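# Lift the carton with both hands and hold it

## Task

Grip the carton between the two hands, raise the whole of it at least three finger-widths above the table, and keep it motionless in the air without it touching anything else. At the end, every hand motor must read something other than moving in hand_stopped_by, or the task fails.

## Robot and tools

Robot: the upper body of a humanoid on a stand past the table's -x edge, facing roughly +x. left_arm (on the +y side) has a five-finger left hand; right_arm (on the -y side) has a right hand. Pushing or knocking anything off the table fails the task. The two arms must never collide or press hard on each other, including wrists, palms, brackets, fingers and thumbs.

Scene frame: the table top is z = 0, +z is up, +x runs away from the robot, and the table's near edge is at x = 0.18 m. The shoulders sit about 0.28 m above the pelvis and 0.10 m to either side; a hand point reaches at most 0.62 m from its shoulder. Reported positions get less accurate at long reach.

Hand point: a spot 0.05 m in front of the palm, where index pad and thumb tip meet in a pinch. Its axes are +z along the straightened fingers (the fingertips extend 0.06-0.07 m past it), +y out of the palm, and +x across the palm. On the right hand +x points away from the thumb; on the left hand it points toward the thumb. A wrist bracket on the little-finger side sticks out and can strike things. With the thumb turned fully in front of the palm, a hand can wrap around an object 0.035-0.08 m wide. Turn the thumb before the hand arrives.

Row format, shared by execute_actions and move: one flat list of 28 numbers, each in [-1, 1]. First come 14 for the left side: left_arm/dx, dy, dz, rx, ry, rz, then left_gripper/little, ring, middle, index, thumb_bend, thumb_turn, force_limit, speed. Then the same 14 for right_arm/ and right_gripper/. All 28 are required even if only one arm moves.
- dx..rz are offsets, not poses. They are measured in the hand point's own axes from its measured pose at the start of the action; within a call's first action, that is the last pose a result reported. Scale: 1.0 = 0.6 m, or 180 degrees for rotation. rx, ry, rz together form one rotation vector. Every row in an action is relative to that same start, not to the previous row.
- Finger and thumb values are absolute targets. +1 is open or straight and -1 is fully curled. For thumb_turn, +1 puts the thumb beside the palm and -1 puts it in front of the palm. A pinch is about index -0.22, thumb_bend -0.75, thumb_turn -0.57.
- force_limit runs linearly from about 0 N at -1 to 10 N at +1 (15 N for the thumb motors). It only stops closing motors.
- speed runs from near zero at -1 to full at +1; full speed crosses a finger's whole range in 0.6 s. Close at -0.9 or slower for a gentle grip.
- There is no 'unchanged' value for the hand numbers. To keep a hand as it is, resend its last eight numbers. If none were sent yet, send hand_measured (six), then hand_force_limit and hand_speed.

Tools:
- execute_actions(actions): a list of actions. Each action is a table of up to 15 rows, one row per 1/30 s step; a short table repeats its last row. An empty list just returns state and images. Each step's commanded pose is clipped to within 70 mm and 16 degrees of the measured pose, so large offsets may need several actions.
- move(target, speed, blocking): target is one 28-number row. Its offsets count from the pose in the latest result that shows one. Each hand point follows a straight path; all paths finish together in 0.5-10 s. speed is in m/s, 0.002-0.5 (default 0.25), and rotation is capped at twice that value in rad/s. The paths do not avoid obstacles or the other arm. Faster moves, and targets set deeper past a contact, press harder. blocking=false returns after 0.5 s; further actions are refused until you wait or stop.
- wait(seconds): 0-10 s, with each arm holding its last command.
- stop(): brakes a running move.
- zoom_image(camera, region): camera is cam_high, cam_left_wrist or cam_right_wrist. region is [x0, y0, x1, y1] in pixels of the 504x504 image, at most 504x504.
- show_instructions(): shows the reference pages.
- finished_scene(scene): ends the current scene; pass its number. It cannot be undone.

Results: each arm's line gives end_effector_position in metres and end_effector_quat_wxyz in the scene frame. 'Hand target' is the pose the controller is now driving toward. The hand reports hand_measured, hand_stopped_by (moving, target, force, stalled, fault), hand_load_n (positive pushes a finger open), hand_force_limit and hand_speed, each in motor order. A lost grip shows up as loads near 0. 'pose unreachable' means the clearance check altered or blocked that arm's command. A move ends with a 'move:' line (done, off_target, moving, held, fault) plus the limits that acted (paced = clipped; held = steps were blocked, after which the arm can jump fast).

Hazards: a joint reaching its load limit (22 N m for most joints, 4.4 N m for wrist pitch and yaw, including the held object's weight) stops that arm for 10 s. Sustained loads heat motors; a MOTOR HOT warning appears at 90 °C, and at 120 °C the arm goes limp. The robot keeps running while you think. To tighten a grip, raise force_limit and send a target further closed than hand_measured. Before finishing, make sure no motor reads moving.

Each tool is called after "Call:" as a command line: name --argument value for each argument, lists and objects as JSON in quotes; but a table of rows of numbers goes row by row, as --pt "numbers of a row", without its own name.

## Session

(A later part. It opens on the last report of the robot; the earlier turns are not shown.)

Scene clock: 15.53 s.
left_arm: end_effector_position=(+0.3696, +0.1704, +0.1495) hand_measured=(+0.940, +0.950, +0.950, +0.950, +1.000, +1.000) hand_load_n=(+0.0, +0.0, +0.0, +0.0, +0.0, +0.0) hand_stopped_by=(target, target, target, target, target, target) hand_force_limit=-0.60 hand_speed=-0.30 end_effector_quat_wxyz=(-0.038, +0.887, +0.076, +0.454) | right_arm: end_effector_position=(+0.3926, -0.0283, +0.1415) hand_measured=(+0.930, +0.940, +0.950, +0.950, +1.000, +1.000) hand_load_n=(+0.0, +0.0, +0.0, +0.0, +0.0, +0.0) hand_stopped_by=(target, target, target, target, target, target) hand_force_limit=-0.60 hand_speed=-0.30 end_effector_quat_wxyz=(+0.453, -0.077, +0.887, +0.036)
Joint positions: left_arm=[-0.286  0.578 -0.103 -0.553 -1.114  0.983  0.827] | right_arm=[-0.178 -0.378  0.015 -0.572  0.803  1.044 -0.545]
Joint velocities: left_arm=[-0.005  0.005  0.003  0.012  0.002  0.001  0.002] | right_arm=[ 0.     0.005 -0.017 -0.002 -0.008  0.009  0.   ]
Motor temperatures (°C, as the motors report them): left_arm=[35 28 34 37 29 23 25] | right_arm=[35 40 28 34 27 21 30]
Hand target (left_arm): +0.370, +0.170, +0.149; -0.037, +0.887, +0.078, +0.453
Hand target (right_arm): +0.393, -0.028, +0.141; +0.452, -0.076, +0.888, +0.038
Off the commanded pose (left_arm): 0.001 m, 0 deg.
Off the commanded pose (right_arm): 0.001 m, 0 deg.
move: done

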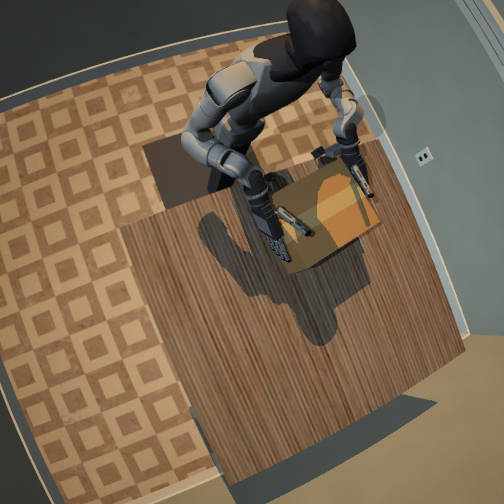

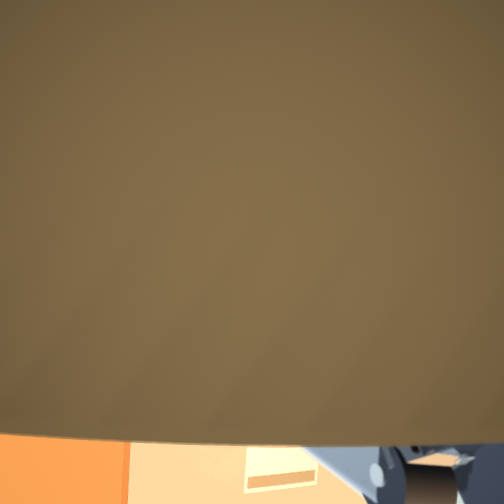

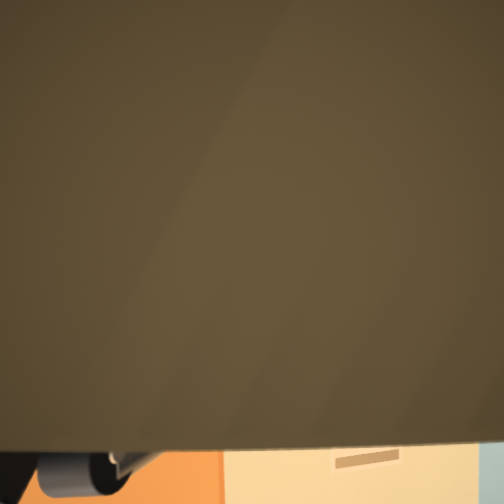

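Call:
execute_actions --actions '[[[0,0.003,0,0,0,0,0.94,0.95,0.95,0.95,1,1,-0.6,-0.3,0,0.003,0,0,0,0,0.93,0.94,0.95,0.95,1,1,-0.6,-0.3],[0,0.006,0,0,0,0,0.94,0.95,0.95,0.95,1,1,-0.6,-0.3,0,0.006,0,0,0,0,0.93,0.94,0.95,0.95,1,1,-0.6,-0.3],[0,0.009,0,0,0,0,0.94,0.95,0.95,0.95,1,1,-0.6,-0.3,0,0.009,0,0,0,0,0.93,0.94,0.95,0.95,1,1,-0.6,-0.3],[0,0.012,0,-0.001,0,0,0.94,0.95,0.95,0.95,1,1,-0.6,-0.3,0,0.011,0,-0.001,0,0,0.93,0.94,0.95,0.95,1,1,-0.6,-0.3],[-0.001,0.015,-0.001,-0.003,0,-0.001,0.94,0.95,0.95,0.95,1,1,-0.6,-0.3,0,0.014,-0.001,-0.003,0,0.001,0.93,0.94,0.95,0.95,1,1,-0.6,-0.3],[-0.001,0.020,-0.003,-0.007,-0.001,-0.002,0.94,0.95,0.95,0.95,1,1,-0.6,-0.3,0.001,0.019,-0.002,-0.006,0,0.002,0.93,0.94,0.95,0.95,1,1,-0.6,-0.3],[-0.003,0.030,-0.006,-0.013,-0.002,-0.004,0.94,0.95,0.95,0.95,1,1,-0.6,-0.3,0.001,0.028,-0.004,-0.012,0.001,0.004,0.93,0.94,0.95,0.95,1,1,-0.6,-0.3],[-0.004,0.039,-0.009,-0.020,-0.002,-0.005,0.94,0.95,0.95,0.95,1,1,-0.6,-0.3,0.002,0.037,-0.006,-0.017,0.001,0.005,0.93,0.94,0.95,0.95,1,1,-0.6,-0.3],[-0.006,0.049,-0.012,-0.026,-0.003,-0.007,0.94,0.95,0.95,0.95,1,1,-0.6,-0.3,0.002,0.046,-0.008,-0.023,0.002,0.007,0.93,0.94,0.95,0.95,1,1,-0.6,-0.3],[-0.007,0.059,-0.016,-0.033,-0.004,-0.009,0.94,0.95,0.95,0.95,1,1,-0.6,-0.3,0.003,0.055,-0.010,-0.029,0.002,0.009,0.93,0.94,0.95,0.95,1,1,-0.6,-0.3],[-0.008,0.068,-0.019,-0.040,-0.005,-0.011,0.94,0.95,0.95,0.95,1,1,-0.6,-0.3,0.004,0.064,-0.012,-0.035,0.002,0.011,0.93,0.94,0.95,0.95,1,1,-0.6,-0.3],[-0.010,0.078,-0.022,-0.046,-0.006,-0.013,0.94,0.95,0.95,0.95,1,1,-0.6,-0.3,0.004,0.073,-0.014,-0.041,0.003,0.013,0.93,0.94,0.95,0.95,1,1,-0.6,-0.3],[-0.011,0.087,-0.025,-0.053,-0.006,-0.014,0.94,0.95,0.95,0.95,1,1,-0.6,-0.3,0.005,0.082,-0.016,-0.046,0.003,0.014,0.93,0.94,0.95,0.95,1,1,-0.6,-0.3],[-0.013,0.097,-0.028,-0.059,-0.007,-0.016,0.7,0.7,0.7,0.7,1,1,-0.75,-0.9,0.005,0.091,-0.018,-0.052,0.004,0.016,0.7,0.7,0.7,0.7,1,1,-0.75,-0.9],[-0.014,0.107,-0.031,-0.066,-0.008,-0.018,0.7,0.7,0.7,0.7,1,1,-0.75,-0.9,0.006,0.100,-0.020,-0.058,0.004,0.018,0.7,0.7,0.7,0.7,1,1,-0.75,-0.9]]]'

Call:
wait --seconds 0.6

Scene clock: 18.00 s.
left_arm: end_effector_position=(+0.3685, +0.1653, +0.1490) hand_measured=(+0.940, +0.950, +0.950, +0.950, +1.000, +1.000) hand_load_n=(+0.0, +0.0, +0.0, +0.0, +0.0, +0.0) hand_stopped_by=(moving, moving, moving, moving, target, target) hand_force_limit=-0.75 hand_speed=-0.90 end_effector_quat_wxyz=(-0.037, +0.886, +0.084, +0.455) | right_arm: end_effector_position=(+0.3929, -0.0232, +0.1412) hand_measured=(+0.930, +0.940, +0.950, +0.950, +1.000, +1.000) hand_load_n=(+0.0, +0.0, +0.0, +0.0, +0.0, +0.0) hand_stopped_by=(moving, moving, moving, moving, target, target) hand_force_limit=-0.75 hand_speed=-0.90 end_effector_quat_wxyz=(+0.455, -0.063, +0.887, +0.041)
Joint positions: left_arm=[-0.279  0.548 -0.118 -0.566 -1.105  0.977  0.858] | right_arm=[-0.176 -0.34   0.031 -0.569  0.794  1.026 -0.573]
Joint velocities: left_arm=[ 0.095 -0.046  0.005 -0.063  0.071 -0.062  0.   ] | right_arm=[ 0.026  0.064  0.     0.006 -0.06  -0.038  0.   ]
Motor temperatures (°C, as the motors report them): left_arm=[35 28 34 37 29 24 24] | right_arm=[35 40 28 34 27 21 29]
Hand target (left_arm): +0.358, +0.108, +0.157; +0.067, +0.890, +0.056, +0.448
Hand target (right_arm): +0.369, +0.025, +0.148; +0.437, -0.093, +0.885, +0.129
Off the commanded pose (left_arm): 0.062 m, 12 deg.
Off the commanded pose (right_arm): 0.057 m, 11 deg.

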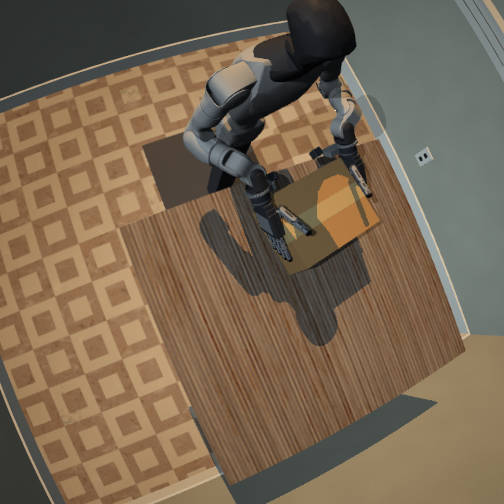

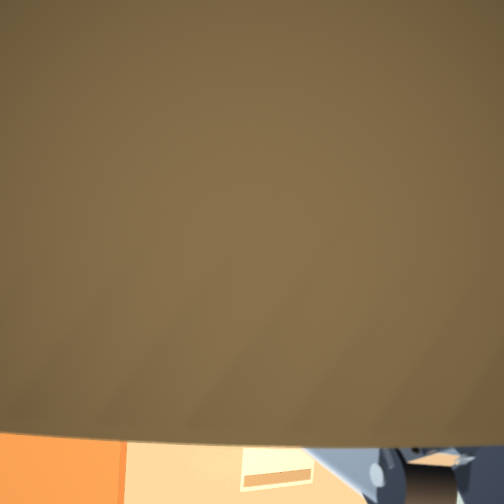

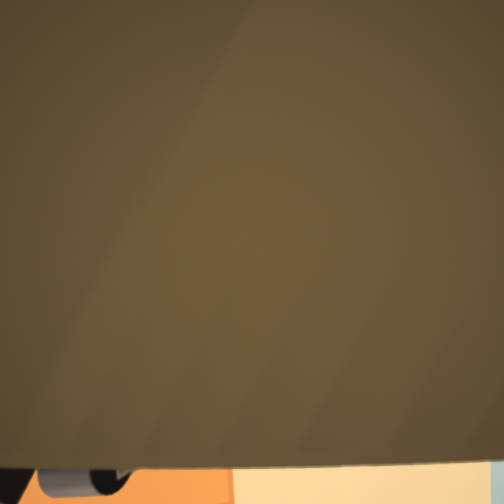

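Scene clock: 18.60 s.
left_arm: end_effector_position=(+0.3680, +0.1655, +0.1492) hand_measured=(+0.874, +0.884, +0.880, +0.862, +1.000, +1.000) hand_load_n=(+0.5, +1.5, +1.5, +1.0, +0.0, +0.0) hand_stopped_by=(force, force, force, force, target, target) hand_force_limit=-0.75 hand_speed=-0.90 end_effector_quat_wxyz=(-0.036, +0.885, +0.087, +0.456) | right_arm: end_effector_position=(+0.3933, -0.0235, +0.1413) hand_measured=(+0.870, +0.880, +0.886, +0.874, +1.000, +1.000) hand_load_n=(+1.0, +1.0, +2.5, +2.0, +0.0, +0.0) hand_stopped_by=(force, force, force, force, target, target) hand_force_limit=-0.75 hand_speed=-0.90 end_effector_quat_wxyz=(+0.457, -0.060, +0.887, +0.041)
Joint positions: left_arm=[-0.271  0.542 -0.117 -0.57  -1.101  0.972  0.859] | right_arm=[-0.172 -0.336  0.033 -0.568  0.786  1.018 -0.571]
Joint velocities: left_arm=[-0.003  0.014  0.003 -0.009  0.003  0.     0.   ] | right_arm=[ 0.    -0.006 -0.023  0.002 -0.002  0.     0.   ]
Motor temperatures (°C, as the motors report them): left_arm=[35 28 34 37 29 24 25] | right_arm=[35 40 28 34 27 21 30]
Hand target (left_arm): +0.358, +0.108, +0.157; +0.067, +0.890, +0.056, +0.448
Hand target (right_arm): +0.369, +0.025, +0.148; +0.437, -0.093, +0.885, +0.129
Off the commanded pose (left_arm): 0.062 m, 13 deg.
Off the commanded pose (right_arm): 0.057 m, 11 deg.
wait: 0.60 s; no rest

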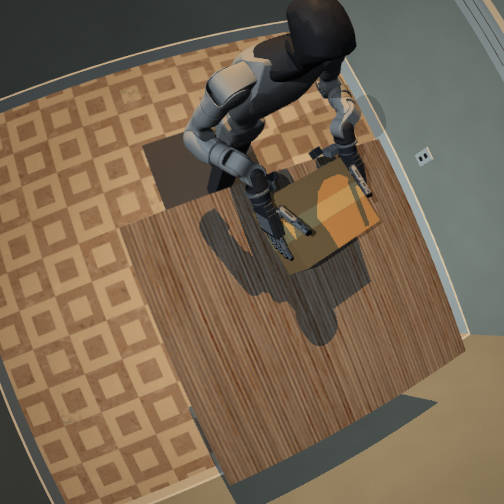

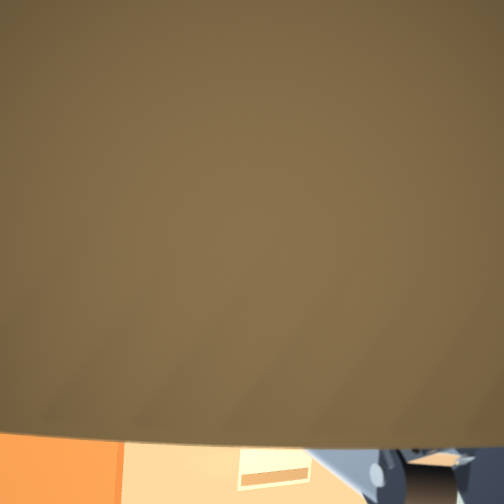

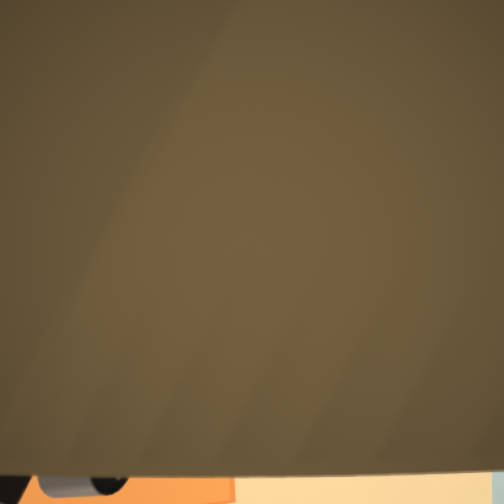

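Call:
execute_actions --actions '[[[-0.0118,0.099,-0.0292,-0.067,-0.010,-0.012,0.7,0.7,0.7,0.7,1,1,-0.75,-0.9,0.0085,0.093,-0.0234,-0.061,0.007,0.008,0.7,0.7,0.7,0.7,1,1,-0.75,-0.9],[-0.0102,0.099,-0.0298,-0.067,-0.0095,-0.012,0.7,0.7,0.7,0.7,1,1,-0.75,-0.9,0.0068,0.094,-0.024,-0.061,0.0063,0.008,0.7,0.7,0.7,0.7,1,1,-0.75,-0.9],[-0.0087,0.099,-0.0303,-0.067,-0.0088,-0.012,0.7,0.7,0.7,0.7,1,1,-0.75,-0.9,0.005,0.095,-0.0246,-0.062,0.0054,0.008,0.7,0.7,0.7,0.7,1,1,-0.75,-0.9],[-0.0071,0.099,-0.0308,-0.067,-0.008,-0.012,0.7,0.7,0.7,0.7,1,1,-0.75,-0.9,0.0033,0.096,-0.0252,-0.063,0.0046,0.008,0.7,0.7,0.7,0.7,1,1,-0.75,-0.9],[-0.0056,0.099,-0.0314,-0.067,-0.0073,-0.012,0.7,0.7,0.7,0.7,1,1,-0.75,-0.9,0.0015,0.096,-0.0258,-0.063,0.0037,0.008,0.7,0.7,0.7,0.7,1,1,-0.75,-0.9],[-0.0041,0.099,-0.0319,-0.067,-0.0065,-0.012,0.7,0.7,0.7,0.7,1,1,-0.75,-0.9,-0.0003,0.096,-0.0264,-0.063,0.0029,0.008,0.7,0.7,0.7,0.7,1,1,-0.75,-0.9],[-0.0025,0.099,-0.0324,-0.067,-0.0058,-0.012,0.7,0.7,0.7,0.7,1,1,-0.75,-0.9,-0.002,0.096,-0.0271,-0.063,0.002,0.008,0.7,0.7,0.7,0.7,1,1,-0.75,-0.9],[-0.001,0.099,-0.033,-0.067,-0.005,-0.012,0.7,0.7,0.7,0.7,1,1,-0.75,-0.9,-0.0038,0.096,-0.0277,-0.063,0.0012,0.008,0.7,0.7,0.7,0.7,1,1,-0.75,-0.9],[0.0006,0.099,-0.0335,-0.067,-0.0043,-0.012,0.7,0.7,0.7,0.7,1,1,-0.75,-0.9,-0.0055,0.096,-0.0283,-0.063,0.0003,0.008,0.7,0.7,0.7,0.7,1,1,-0.75,-0.9],[0.0021,0.099,-0.034,-0.067,-0.0035,-0.012,0.7,0.7,0.7,0.7,1,1,-0.75,-0.9,-0.0073,0.096,-0.0289,-0.063,-0.0005,0.008,0.7,0.7,0.7,0.7,1,1,-0.75,-0.9],[0.0036,0.099,-0.0346,-0.067,-0.0028,-0.012,0.7,0.7,0.7,0.7,1,1,-0.75,-0.9,-0.0091,0.096,-0.0295,-0.063,-0.0014,0.008,0.7,0.7,0.7,0.7,1,1,-0.75,-0.9],[0.0052,0.099,-0.0351,-0.067,-0.002,-0.012,0.7,0.7,0.7,0.7,1,1,-0.75,-0.9,-0.0108,0.096,-0.0301,-0.063,-0.0022,0.008,0.7,0.7,0.7,0.7,1,1,-0.75,-0.9],[0.0067,0.099,-0.0356,-0.067,-0.0013,-0.012,0.7,0.7,0.7,0.7,1,1,-0.75,-0.9,-0.0126,0.096,-0.0307,-0.063,-0.0031,0.008,0.7,0.7,0.7,0.7,1,1,-0.75,-0.9],[0.0083,0.099,-0.0362,-0.067,-0.0005,-0.012,0.7,0.7,0.7,0.7,1,1,-0.75,-0.9,-0.0143,0.096,-0.0313,-0.063,-0.004,0.008,0.7,0.7,0.7,0.7,1,1,-0.75,-0.9],[0.0098,0.099,-0.0367,-0.067,0.0002,-0.012,0.7,0.7,0.7,0.7,1,1,-0.75,-0.9,-0.0161,0.096,-0.0319,-0.063,-0.0048,0.008,0.7,0.7,0.7,0.7,1,1,-0.75,-0.9]]]'

Call:
wait --seconds 0.5

Scene clock: 20.20 s.
left_arm: end_effector_position=(+0.3663, +0.1648, +0.1489) hand_measured=(+0.874, +0.884, +0.880, +0.862, +1.000, +1.000) hand_load_n=(+0.0, +1.0, +2.0, +1.5, +0.0, +0.0) hand_stopped_by=(force, force, force, force, target, target) hand_force_limit=-0.75 hand_speed=-0.90 end_effector_quat_wxyz=(-0.038, +0.886, +0.087, +0.453) | right_arm: end_effector_position=(+0.3920, -0.0239, +0.1409) hand_measured=(+0.870, +0.880, +0.886, +0.874, +1.000, +1.000) hand_load_n=(+0.0, +0.0, +1.0, +0.5, +0.0, +0.0) hand_stopped_by=(force, force, force, force, target, target) hand_force_limit=-0.75 hand_speed=-0.90 end_effector_quat_wxyz=(+0.455, -0.063, +0.888, +0.038)
Joint positions: left_arm=[-0.27   0.525 -0.105 -0.582 -1.102  1.001  0.873] | right_arm=[-0.172 -0.333  0.027 -0.577  0.784  1.037 -0.571]
Joint velocities: left_arm=[ 0.003 -0.026  0.052 -0.028 -0.02   0.08   0.015] | right_arm=[-0.009  0.015 -0.026 -0.041 -0.006  0.084  0.   ]
Motor temperatures (°C, as the motors report them): left_arm=[35 29 34 37 29 24 26] | right_arm=[36 40 28 34 28 21 32]
Hand target (left_arm): +0.361, +0.108, +0.170; +0.065, +0.882, +0.055, +0.463
Hand target (right_arm): +0.373, +0.028, +0.163; +0.455, -0.096, +0.875, +0.134
Off the commanded pose (left_arm): 0.063 m, 13 deg.
Off the commanded pose (right_arm): 0.062 m, 12 deg.

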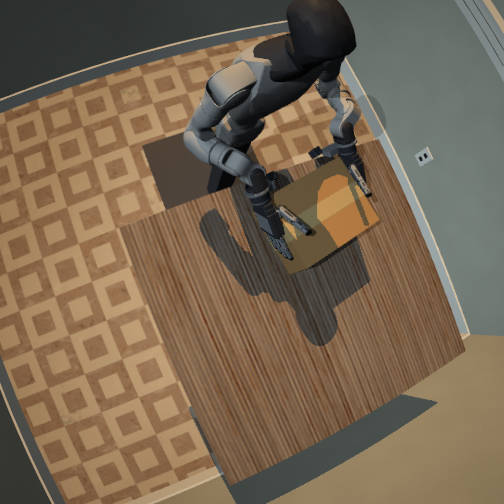

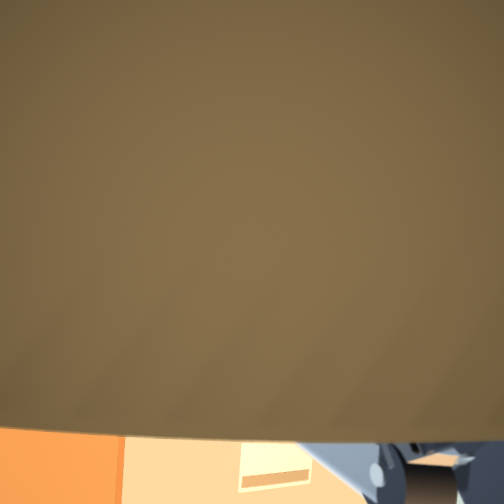

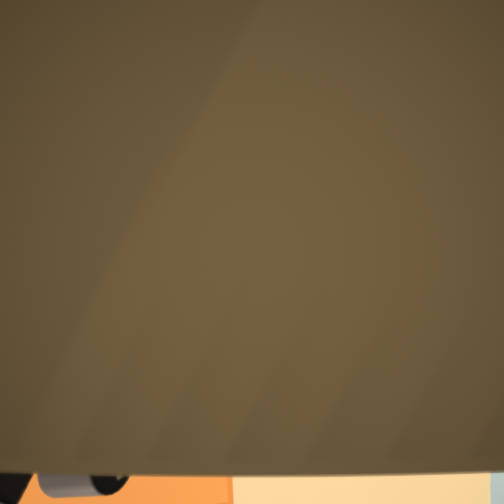

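Scene clock: 20.70 s.
left_arm: end_effector_position=(+0.3689, +0.1653, +0.1571) hand_measured=(+0.874, +0.884, +0.880, +0.862, +1.000, +1.000) hand_load_n=(+2.0, +0.0, +1.5, +0.5, +0.0, +0.0) hand_stopped_by=(force, force, force, force, target, target) hand_force_limit=-0.75 hand_speed=-0.90 end_effector_quat_wxyz=(-0.034, +0.881, +0.093, +0.463) | right_arm: end_effector_position=(+0.3947, -0.0241, +0.1488) hand_measured=(+0.870, +0.880, +0.886, +0.874, +1.000, +1.000) hand_load_n=(+2.0, +1.0, +1.0, +0.0, +0.0, +0.0) hand_stopped_by=(force, force, force, force, target, target) hand_force_limit=-0.75 hand_speed=-0.90 end_effector_quat_wxyz=(+0.465, -0.059, +0.883, +0.041)
Joint positions: left_arm=[-0.275  0.52  -0.091 -0.593 -1.109  0.995  0.874] | right_arm=[-0.177 -0.33   0.015 -0.591  0.786  1.035 -0.571]
Joint velocities: left_arm=[-0.006  0.006  0.009  0.003 -0.005  0.     0.   ] | right_arm=[-0.006  0.008 -0.014  0.     0.006 -0.038  0.   ]
Motor temperatures (°C, as the motors report them): left_arm=[35 29 34 37 30 24 27] | right_arm=[36 40 28 34 28 21 32]
Hand target (left_arm): +0.361, +0.108, +0.170; +0.065, +0.882, +0.055, +0.463
Hand target (right_arm): +0.373, +0.028, +0.163; +0.455, -0.096, +0.875, +0.134
Off the commanded pose (left_arm): 0.062 m, 12 deg.
Off the commanded pose (right_arm): 0.060 m, 11 deg.
wait: 0.50 s; at rest by 0.40 s

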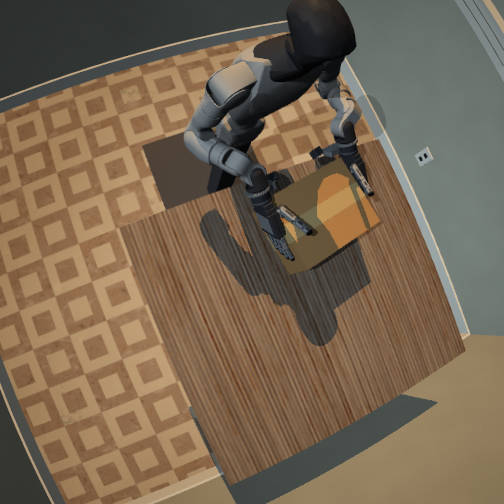

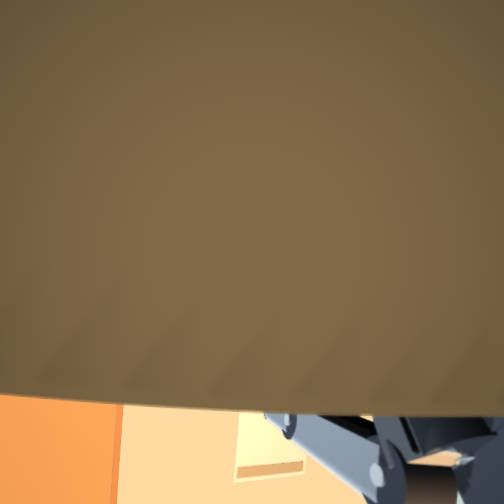

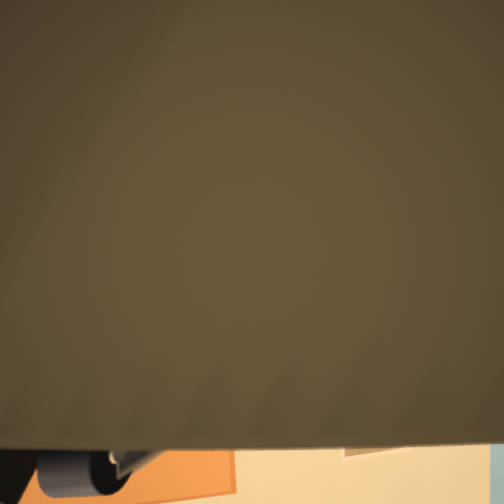

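Call:
execute_actions --actions '[[[-0.0013,0.098,-0.0306,-0.067,-0.005,-0.008,0.7,0.7,0.7,0.7,1,1,-0.75,-0.9,-0.0062,0.097,-0.0268,-0.064,0.001,0.007,0.7,0.7,0.7,0.7,1,1,-0.75,-0.9],[0.0011,0.098,-0.0313,-0.067,-0.0045,-0.008,0.7,0.7,0.7,0.7,1,1,-0.75,-0.9,-0.0086,0.097,-0.0275,-0.064,0.0005,0.007,0.7,0.7,0.7,0.7,1,1,-0.75,-0.9],[0.0046,0.098,-0.0323,-0.067,-0.004,-0.008,0.7,0.7,0.7,0.7,1,1,-0.75,-0.9,-0.0121,0.097,-0.0285,-0.064,0,0.007,0.7,0.7,0.7,0.7,1,1,-0.75,-0.9],[0.0088,0.098,-0.0335,-0.067,-0.0035,-0.008,0.7,0.7,0.7,0.7,1,1,-0.75,-0.9,-0.0163,0.097,-0.0296,-0.064,-0.0005,0.007,0.7,0.7,0.7,0.7,1,1,-0.75,-0.9],[0.0135,0.099,-0.0348,-0.068,-0.0028,-0.008,0.7,0.7,0.7,0.7,1,1,-0.75,-0.9,-0.0211,0.097,-0.031,-0.065,-0.0012,0.007,0.7,0.7,0.7,0.7,1,1,-0.75,-0.9],[0.0183,0.099,-0.0362,-0.068,-0.0022,-0.008,0.7,0.7,0.7,0.7,1,1,-0.75,-0.9,-0.0258,0.098,-0.0323,-0.065,-0.0018,0.007,0.7,0.7,0.7,0.7,1,1,-0.75,-0.9],[0.023,0.099,-0.0375,-0.068,-0.0016,-0.008,0.7,0.7,0.7,0.7,1,1,-0.75,-0.9,-0.0306,0.098,-0.0336,-0.065,-0.0024,0.007,0.7,0.7,0.7,0.7,1,1,-0.75,-0.9],[0.0277,0.099,-0.0389,-0.068,-0.0009,-0.008,0.7,0.7,0.7,0.7,1,1,-0.75,-0.9,-0.0353,0.098,-0.0349,-0.065,-0.0031,0.007,0.7,0.7,0.7,0.7,1,1,-0.75,-0.9],[0.0325,0.099,-0.0402,-0.068,-0.0003,-0.008,0.7,0.7,0.7,0.7,1,1,-0.75,-0.9,-0.0401,0.098,-0.0362,-0.065,-0.0037,0.007,0.7,0.7,0.7,0.7,1,1,-0.75,-0.9],[0.0372,0.099,-0.0416,-0.068,0.0004,-0.008,0.7,0.7,0.7,0.7,1,1,-0.75,-0.9,-0.0449,0.098,-0.0376,-0.065,-0.0044,0.007,0.7,0.7,0.7,0.7,1,1,-0.75,-0.9],[0.042,0.100,-0.0429,-0.069,0.001,-0.008,0.7,0.7,0.7,0.7,1,1,-0.75,-0.9,-0.0496,0.098,-0.0389,-0.066,-0.005,0.007,0.7,0.7,0.7,0.7,1,1,-0.75,-0.9],[0.0467,0.100,-0.0442,-0.069,0.0016,-0.008,0.7,0.7,0.7,0.7,1,1,-0.75,-0.9,-0.0544,0.098,-0.0402,-0.066,-0.0056,0.007,0.7,0.7,0.7,0.7,1,1,-0.75,-0.9],[0.0509,0.100,-0.0454,-0.069,0.0022,-0.008,0.7,0.7,0.7,0.7,1,1,-0.75,-0.9,-0.0586,0.098,-0.0414,-0.066,-0.0062,0.007,0.7,0.7,0.7,0.7,1,1,-0.75,-0.9],[0.0544,0.100,-0.0464,-0.069,0.0027,-0.008,0.7,0.7,0.7,0.7,1,1,-0.75,-0.9,-0.0621,0.098,-0.0423,-0.066,-0.0067,0.007,0.7,0.7,0.7,0.7,1,1,-0.75,-0.9],[0.0568,0.100,-0.0471,-0.069,0.003,-0.008,0.7,0.7,0.7,0.7,1,1,-0.75,-0.9,-0.0645,0.0985,-0.043,-0.066,-0.007,0.007,0.7,0.7,0.7,0.7,1,1,-0.75,-0.9]]]'

Call:
wait --seconds 0.3

Scene clock: 22.03 s.
left_arm: end_effector_position=(+0.3804, +0.1663, +0.1902) hand_measured=(+0.874, +0.884, +0.880, +0.862, +1.000, +1.000) hand_load_n=(+5.0, +0.5, +1.0, +0.0, +0.0, +0.0) hand_stopped_by=(force, force, force, force, target, target) hand_force_limit=-0.75 hand_speed=-0.90 end_effector_quat_wxyz=(-0.026, +0.872, +0.099, +0.478) | right_arm: end_effector_position=(+0.4057, -0.0234, +0.1814) hand_measured=(+0.870, +0.880, +0.886, +0.874, +1.000, +1.000) hand_load_n=(+3.5, +1.5, +1.5, +0.0, +0.0, +0.0) hand_stopped_by=(force, force, force, force, target, target) hand_force_limit=-0.75 hand_speed=-0.90 end_effector_quat_wxyz=(+0.480, -0.059, +0.874, +0.043)
Joint positions: left_arm=[-0.387  0.497 -0.    -0.609 -1.261  1.105  0.99 ] | right_arm=[-0.286 -0.301 -0.097 -0.651  0.875  1.203 -0.633]
Joint velocities: left_arm=[-0.314 -0.06   0.222  0.    -0.426  0.274  0.376] | right_arm=[-0.31   0.124 -0.324 -0.094  0.253  0.463 -0.207]
Motor temperatures (°C, as the motors report them): left_arm=[36 29 34 38 30 24 28] | right_arm=[36 40 28 35 28 22 34]
Hand target (left_arm): +0.372, +0.110, +0.205; +0.068, +0.874, +0.053, +0.478
Hand target (right_arm): +0.382, +0.031, +0.199; +0.470, -0.104, +0.865, +0.138
Off the commanded pose (left_arm): 0.061 m, 12 deg.
Off the commanded pose (right_arm): 0.062 m, 12 deg.

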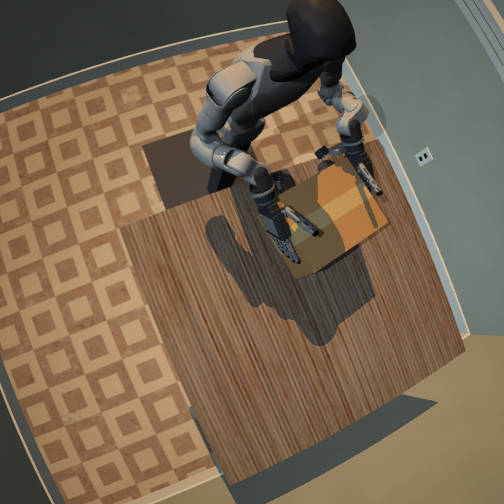

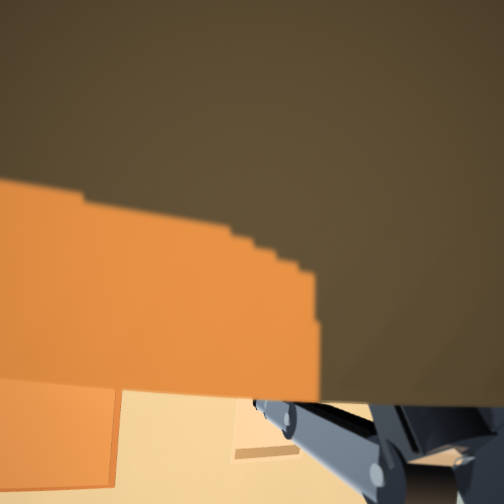

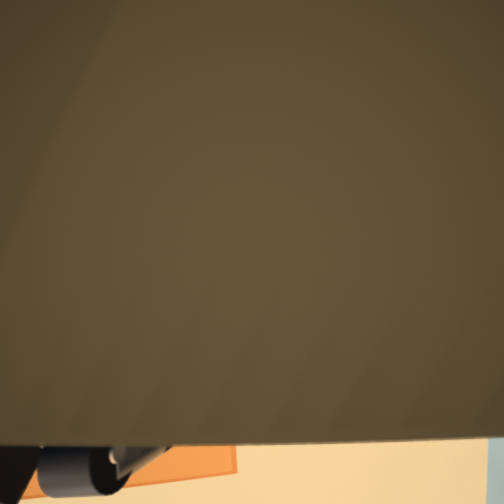

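Scene clock: 22.33 s.
left_arm: end_effector_position=(+0.3828, +0.1670, +0.1973) hand_measured=(+0.874, +0.884, +0.878, +0.862, +1.000, +1.000) hand_load_n=(+4.5, +0.0, +0.0, +0.0, +0.0, +0.0) hand_stopped_by=(force, force, force, force, target, target) hand_force_limit=-0.75 hand_speed=-0.90 end_effector_quat_wxyz=(-0.026, +0.870, +0.100, +0.482) | right_arm: end_effector_position=(+0.4074, -0.0229, +0.1868) hand_measured=(+0.870, +0.880, +0.886, +0.874, +1.000, +1.000) hand_load_n=(+2.5, +1.0, +1.0, +0.0, +0.0, +0.0) hand_stopped_by=(force, force, force, force, target, target) hand_force_limit=-0.75 hand_speed=-0.90 end_effector_quat_wxyz=(+0.482, -0.059, +0.873, +0.043)
Joint positions: left_arm=[-0.411  0.493  0.016 -0.609 -1.291  1.123  1.017] | right_arm=[-0.309 -0.291 -0.119 -0.659  0.892  1.237 -0.648]
Joint velocities: left_arm=[-0.012  0.     0.011 -0.002 -0.028  0.    -0.003] | right_arm=[-0.002 -0.005 -0.008  0.    -0.002  0.     0.   ]
Motor temperatures (°C, as the motors report them): left_arm=[36 29 34 38 30 25 28] | right_arm=[37 40 28 35 28 22 34]
Hand target (left_arm): +0.372, +0.110, +0.205; +0.068, +0.874, +0.053, +0.478
Hand target (right_arm): +0.382, +0.031, +0.199; +0.470, -0.104, +0.865, +0.138
Off the commanded pose (left_arm): 0.061 m, 12 deg.
Off the commanded pose (right_arm): 0.061 m, 12 deg.
wait: 0.30 s; at rest by 0.27 s

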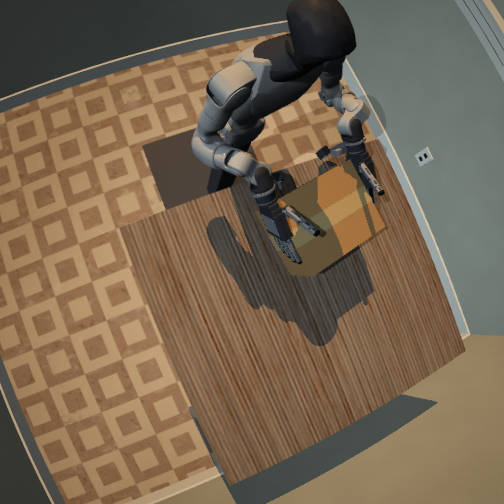

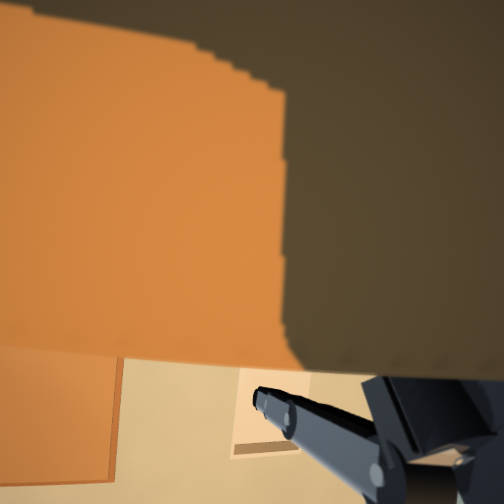

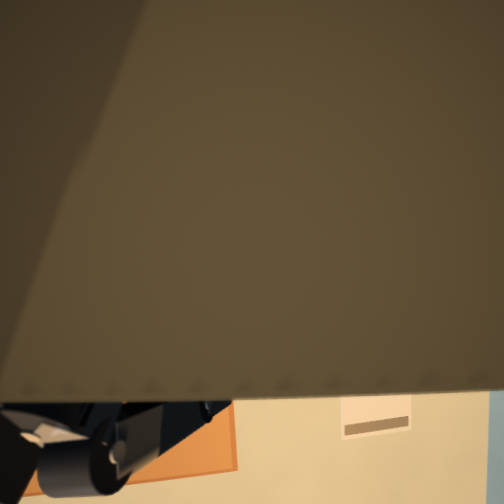

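Call:
execute_actions --actions '[]'

Scene clock: 23.03 s.
left_arm: end_effector_position=(+0.3827, +0.1670, +0.1976) hand_measured=(+0.874, +0.884, +0.880, +0.862, +1.000, +1.000) hand_load_n=(+2.0, +0.5, +0.5, +0.0, +0.0, +0.0) hand_stopped_by=(force, force, force, force, target, target) hand_force_limit=-0.75 hand_speed=-0.90 end_effector_quat_wxyz=(-0.026, +0.870, +0.100, +0.483) | right_arm: end_effector_position=(+0.4072, -0.0229, +0.1870) hand_measured=(+0.870, +0.880, +0.886, +0.874, +1.000, +1.000) hand_load_n=(+0.0, +1.0, +1.5, +0.5, +0.0, +0.0) hand_stopped_by=(force, force, force, force, target, target) hand_force_limit=-0.75 hand_speed=-0.90 end_effector_quat_wxyz=(+0.483, -0.059, +0.873, +0.044)
Joint positions: left_arm=[-0.411  0.493  0.018 -0.61  -1.292  1.124  1.017] | right_arm=[-0.308 -0.291 -0.12  -0.66   0.893  1.237 -0.648]
Joint velocities: left_arm=[ 0.003 -0.003 -0.014  0.005 -0.003  0.     0.   ] | right_arm=[-0.002 -0.008  0.009  0.002 -0.008  0.     0.   ]
Motor temperatures (°C, as the motors report them): left_arm=[36 29 34 38 30 25 29] | right_arm=[37 41 28 35 28 22 35]
Hand target (left_arm): +0.372, +0.110, +0.205; +0.068, +0.874, +0.053, +0.478
Hand target (right_arm): +0.382, +0.031, +0.199; +0.470, -0.104, +0.865, +0.138
Off the commanded pose (left_arm): 0.061 m, 12 deg.
Off the commanded pose (right_arm): 0.061 m, 12 deg.

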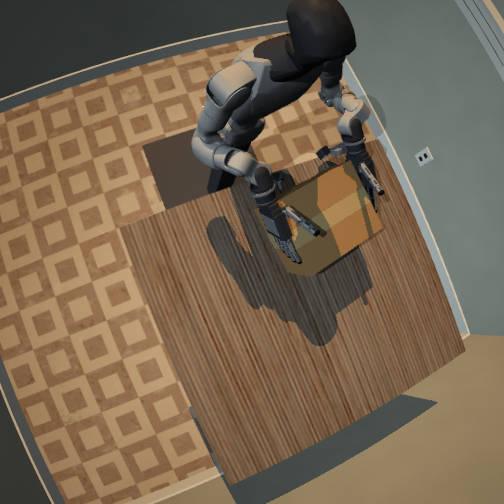

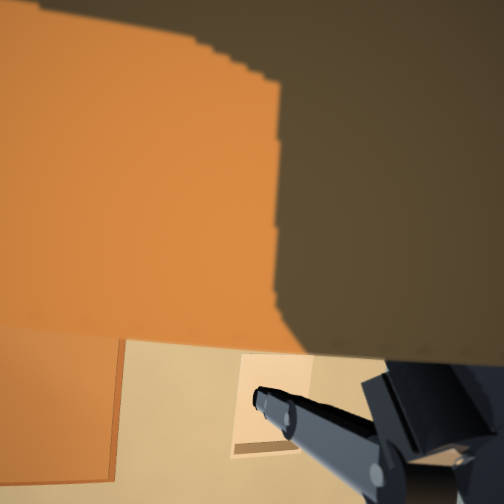

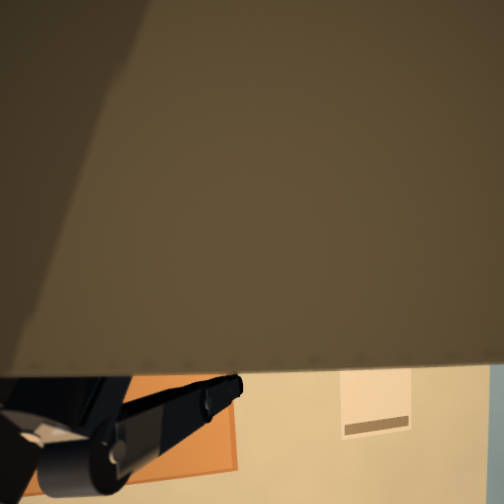

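Call:
execute_actions --actions '[[[-0.005,0.100,-0.028,-0.070,-0.008,-0.004,0.6,0.6,0.6,0.6,1,1,-0.4,-0.85,-0.003,0.100,-0.026,-0.068,0.002,0.004,0.6,0.6,0.6,0.6,1,1,-0.4,-0.85]]]'

Call:
zoom_image --camera "cam_high" --region '[200, 100, 440, 340]'

Scene clock: 23.67 s.
left_arm: end_effector_position=(+0.3851, +0.1685, +0.2002) hand_measured=(+0.868, +0.870, +0.864, +0.814, +1.000, +1.000) hand_load_n=(+6.5, +1.0, +0.5, +4.0, +0.0, +0.0) hand_stopped_by=(force, force, force, force, target, target) hand_force_limit=-0.40 hand_speed=-0.85 end_effector_quat_wxyz=(-0.024, +0.869, +0.107, +0.483) | right_arm: end_effector_position=(+0.4082, -0.0237, +0.1876) hand_measured=(+0.848, +0.874, +0.878, +0.858, +1.000, +1.000) hand_load_n=(+9.0, +1.0, +1.0, +2.5, +0.0, +0.0) hand_stopped_by=(force, force, force, force, target, target) hand_force_limit=-0.40 hand_speed=-0.85 end_effector_quat_wxyz=(+0.482, -0.057, +0.873, +0.043)
Joint positions: left_arm=[-0.425  0.481  0.031 -0.601 -1.303  1.134  1.03 ] | right_arm=[-0.316 -0.281 -0.132 -0.66   0.888  1.254 -0.645]
Joint velocities: left_arm=[ 0.002 -0.009  0.005 -0.015  0.     0.006  0.002] | right_arm=[-0.014  0.     0.002  0.003 -0.015  0.015  0.006]
Motor temperatures (°C, as the motors report them): left_arm=[36 29 34 38 30 25 30] | right_arm=[37 41 28 35 28 23 36]
Hand target (left_arm): +0.374, +0.109, +0.209; +0.073, +0.873, +0.053, +0.479
Hand target (right_arm): +0.383, +0.030, +0.200; +0.471, -0.106, +0.865, +0.138
Off the commanded pose (left_arm): 0.064 m, 13 deg.
Off the commanded pose (right_arm): 0.063 m, 12 deg.

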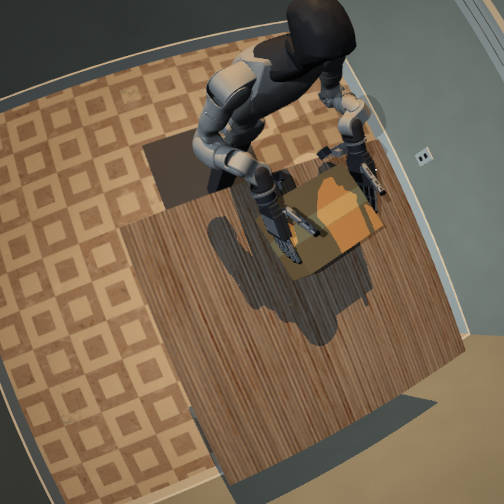

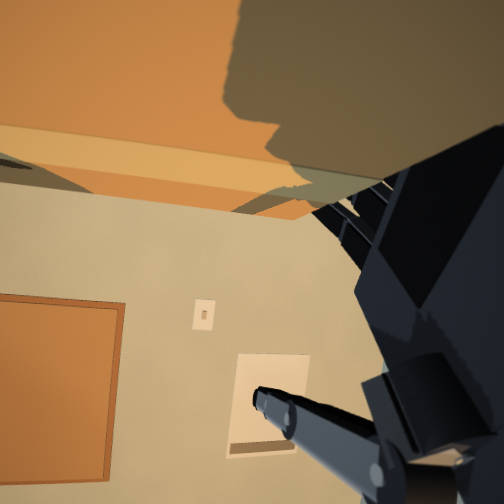

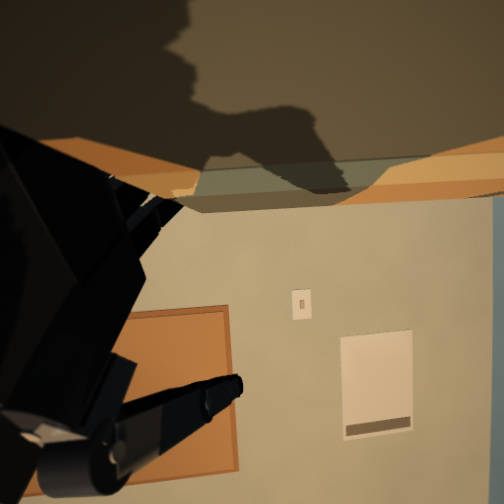

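Region (200, 100, 440, 340) of cam_high's 504x504 image, scaled by 2.100, with more detail than that image has.

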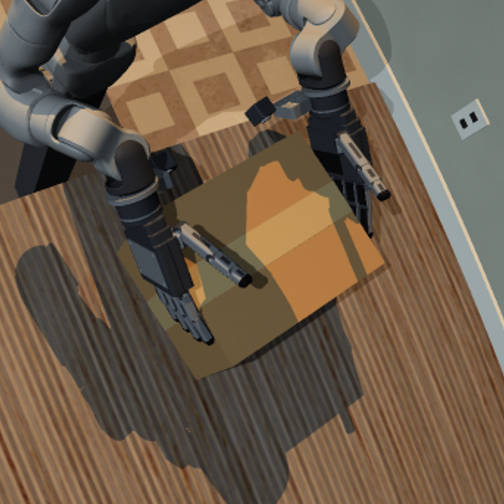

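Call:
execute_actions --actions '[[[-0.005,0.092,-0.026,-0.064,-0.007,-0.004,0.6,0.6,0.6,0.6,1,1,-0.4,-0.85,-0.003,0.092,-0.024,-0.062,0.002,0.004,0.6,0.6,0.6,0.6,1,1,-0.4,-0.85],[-0.004,0.082,-0.023,-0.057,-0.006,-0.003,0.6,0.6,0.6,0.6,1,1,-0.4,-0.85,-0.003,0.082,-0.021,-0.055,0.002,0.003,0.6,0.6,0.6,0.6,1,1,-0.4,-0.85],[-0.004,0.071,-0.02,-0.049,-0.006,-0.003,0.6,0.6,0.6,0.6,1,1,-0.4,-0.85,-0.002,0.071,-0.018,-0.048,0.001,0.003,0.6,0.6,0.6,0.6,1,1,-0.4,-0.85],[-0.003,0.06,-0.017,-0.042,-0.005,-0.002,0.6,0.6,0.6,0.6,1,1,-0.4,-0.85,-0.002,0.06,-0.016,-0.041,0.001,0.002,0.6,0.6,0.6,0.6,1,1,-0.4,-0.85],[-0.003,0.049,-0.014,-0.034,-0.004,-0.002,0.6,0.6,0.6,0.6,1,1,-0.4,-0.85,-0.002,0.049,-0.013,-0.033,0.001,0.002,0.6,0.6,0.6,0.6,1,1,-0.4,-0.85],[-0.002,0.038,-0.011,-0.027,-0.003,-0.001,0.6,0.6,0.6,0.6,1,1,-0.4,-0.85,-0.001,0.038,-0.01,-0.026,0.001,0.001,0.6,0.6,0.6,0.6,1,1,-0.4,-0.85],[-0.001,0.027,-0.008,-0.019,-0.002,-0.001,0.6,0.6,0.6,0.6,1,1,-0.4,-0.85,-0.001,0.027,-0.007,-0.018,0,0.001,0.6,0.6,0.6,0.6,1,1,-0.4,-0.85],[-0.001,0.016,-0.005,-0.011,-0.001,0,0.94,0.94,0.94,0.94,1,1,-0.4,-0.5,0,0.016,-0.004,-0.011,0,0,0.94,0.94,0.94,0.94,1,1,-0.4,-0.5],[0,0.006,-0.002,-0.004,0,0,0.94,0.94,0.94,0.94,1,1,-0.4,-0.5,0,0.006,-0.002,-0.004,0,0,0.94,0.94,0.94,0.94,1,1,-0.4,-0.5],[0,-0.003,0,0,0,0,0.94,0.94,0.94,0.94,1,1,-0.4,-0.5,0,-0.003,0,0,0,0,0.94,0.94,0.94,0.94,1,1,-0.4,-0.5],[0,-0.01,0,0,0,0,0.94,0.94,0.94,0.94,1,1,-0.4,-0.5,0,-0.01,0,0,0,0,0.94,0.94,0.94,0.94,1,1,-0.4,-0.5],[0,-0.016,0,0,0,0,0.94,0.94,0.94,0.94,1,1,-0.4,-0.5,0,-0.016,0,0,0,0,0.94,0.94,0.94,0.94,1,1,-0.4,-0.5],[0,-0.02,0,0,0,0,0.94,0.94,0.94,0.94,1,1,-0.4,-0.5,0,-0.02,0,0,0,0,0.94,0.94,0.94,0.94,1,1,-0.4,-0.5]]]'

Scene clock: 28.03 s.
left_arm: end_effector_position=(+0.3832, +0.1777, +0.2009) hand_measured=(+0.940, +0.940, +0.940, +0.938, +1.000, +1.000) hand_load_n=(+0.0, +0.0, +0.0, +0.0, +0.0, +0.0) hand_stopped_by=(moving, moving, moving, moving, target, target) hand_force_limit=-0.40 hand_speed=-0.50 end_effector_quat_wxyz=(-0.025, +0.868, +0.106, +0.484) | right_arm: end_effector_position=(+0.4097, -0.0331, +0.1882) hand_measured=(+0.940, +0.940, +0.940, +0.940, +1.000, +1.000) hand_load_n=(+0.0, +0.0, +0.0, +0.0, +0.0, +0.0) hand_stopped_by=(moving, moving, moving, moving, target, target) hand_force_limit=-0.40 hand_speed=-0.50 end_effector_quat_wxyz=(+0.482, -0.058, +0.873, +0.042)
Joint positions: left_arm=[-0.406  0.516  0.064 -0.601 -1.308  1.132  0.986] | right_arm=[-0.304 -0.314 -0.162 -0.656  0.89   1.25  -0.602]
Joint velocities: left_arm=[ 0.146  0.279  0.207  0.037  0.008  0.    -0.171] | right_arm=[ 0.138 -0.253 -0.216  0.061 -0.005 -0.054  0.152]
Motor temperatures (°C, as the motors report them): left_arm=[38 29 34 39 30 25 34] | right_arm=[39 41 28 36 29 23 41]
Hand target (left_arm): +0.383, +0.180, +0.200; -0.024, +0.869, +0.106, +0.484
Hand target (right_arm): +0.410, -0.035, +0.188; +0.482, -0.057, +0.873, +0.043
Off the commanded pose (left_arm): 0.003 m, 0 deg.
Off the commanded pose (right_arm): 0.003 m, 0 deg.

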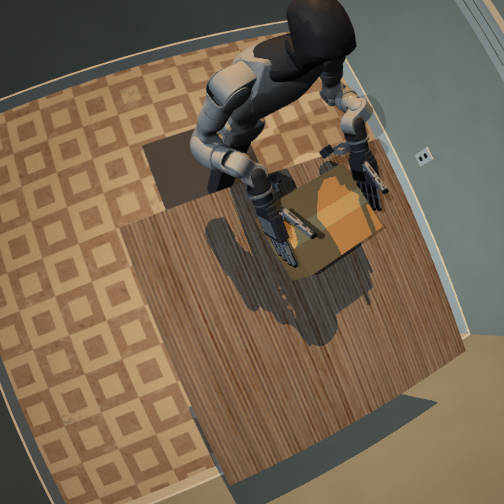

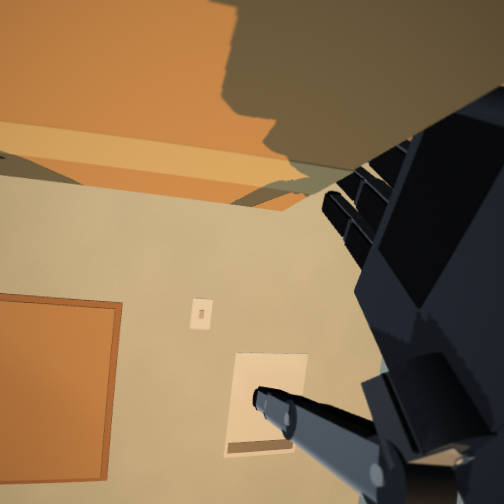

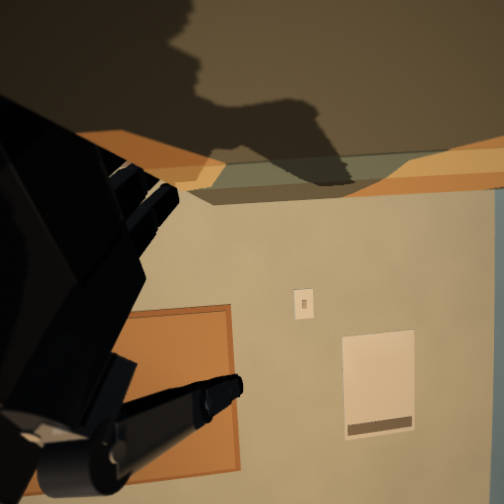

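Call:
move --target '[-0.055,-0.003,0.035,-0.003,0.034,0.024,0.94,0.94,0.94,0.94,1,1,-0.4,-0.5,0.048,0.0,0.030,-0.0036,-0.034,-0.0093,0.94,0.94,0.94,0.94,1,1,-0.4,-0.5]' --speed 0.12

Scene clock: 29.23 s.
left_arm: end_effector_position=(+0.3834, +0.1773, +0.1625) hand_measured=(+0.940, +0.940, +0.940, +0.940, +1.000, +1.000) hand_load_n=(+0.0, +0.0, +0.0, +0.0, +0.0, +0.0) hand_stopped_by=(target, target, target, target, target, target) hand_force_limit=-0.40 hand_speed=-0.50 end_effector_quat_wxyz=(-0.045, +0.844, +0.067, +0.530) | right_arm: end_effector_position=(+0.4119, -0.0348, +0.1553) hand_measured=(+0.940, +0.940, +0.940, +0.940, +1.000, +1.000) hand_load_n=(+0.0, +0.0, +0.0, +0.0, +0.0, +0.0) hand_stopped_by=(target, target, target, target, target, target) hand_force_limit=-0.40 hand_speed=-0.50 end_effector_quat_wxyz=(+0.527, -0.063, +0.846, +0.043)
Joint positions: left_arm=[-0.221  0.573 -0.164 -0.497 -0.806  0.738  0.589] | right_arm=[-0.128 -0.365  0.063 -0.466  0.585  0.737 -0.37 ]
Joint velocities: left_arm=[ 0.    -0.003 -0.006  0.     0.002 -0.001  0.   ] | right_arm=[-0.006 -0.009  0.006  0.006  0.002 -0.002  0.   ]
Motor temperatures (°C, as the motors report them): left_arm=[38 29 34 39 30 25 32] | right_arm=[39 41 28 36 28 23 39]
Hand target (left_arm): +0.383, +0.178, +0.162; -0.047, +0.844, +0.065, +0.530
Hand target (right_arm): +0.412, -0.035, +0.155; +0.528, -0.065, +0.846, +0.042
Off the commanded pose (left_arm): 0.001 m, 0 deg.
Off the commanded pose (right_arm): 0.003 m, 1 deg.
move: done

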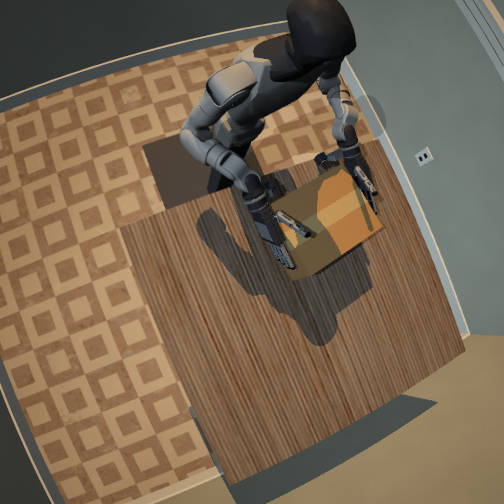

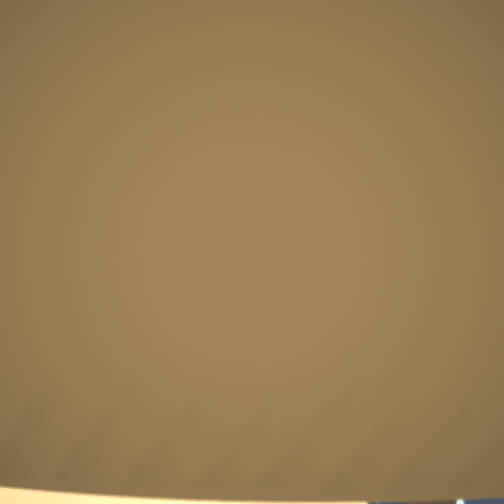

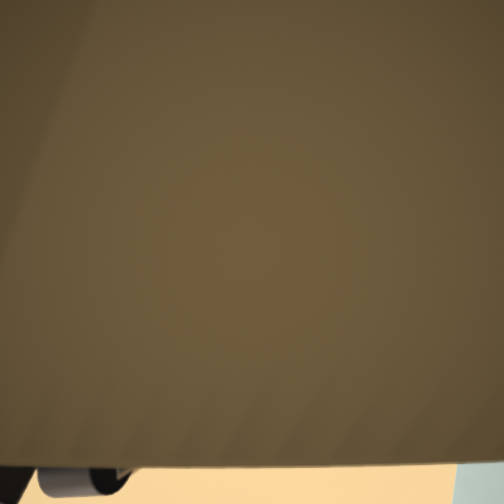

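Call:
zoom_image --camera "cam_high" --region '[230, 130, 400, 300]'

Region (230, 130, 400, 300) of cam_high's 504x504 image, scaled by 2.965, with more detail than that image has.

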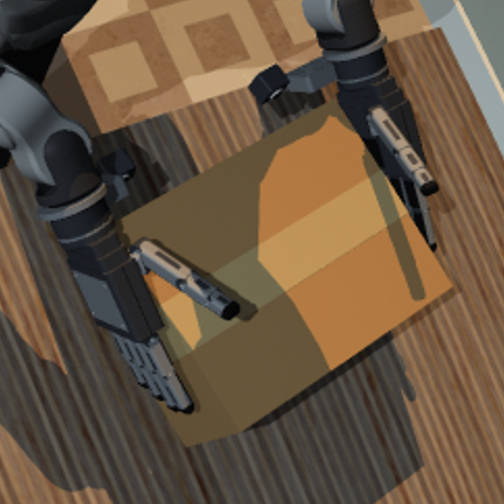

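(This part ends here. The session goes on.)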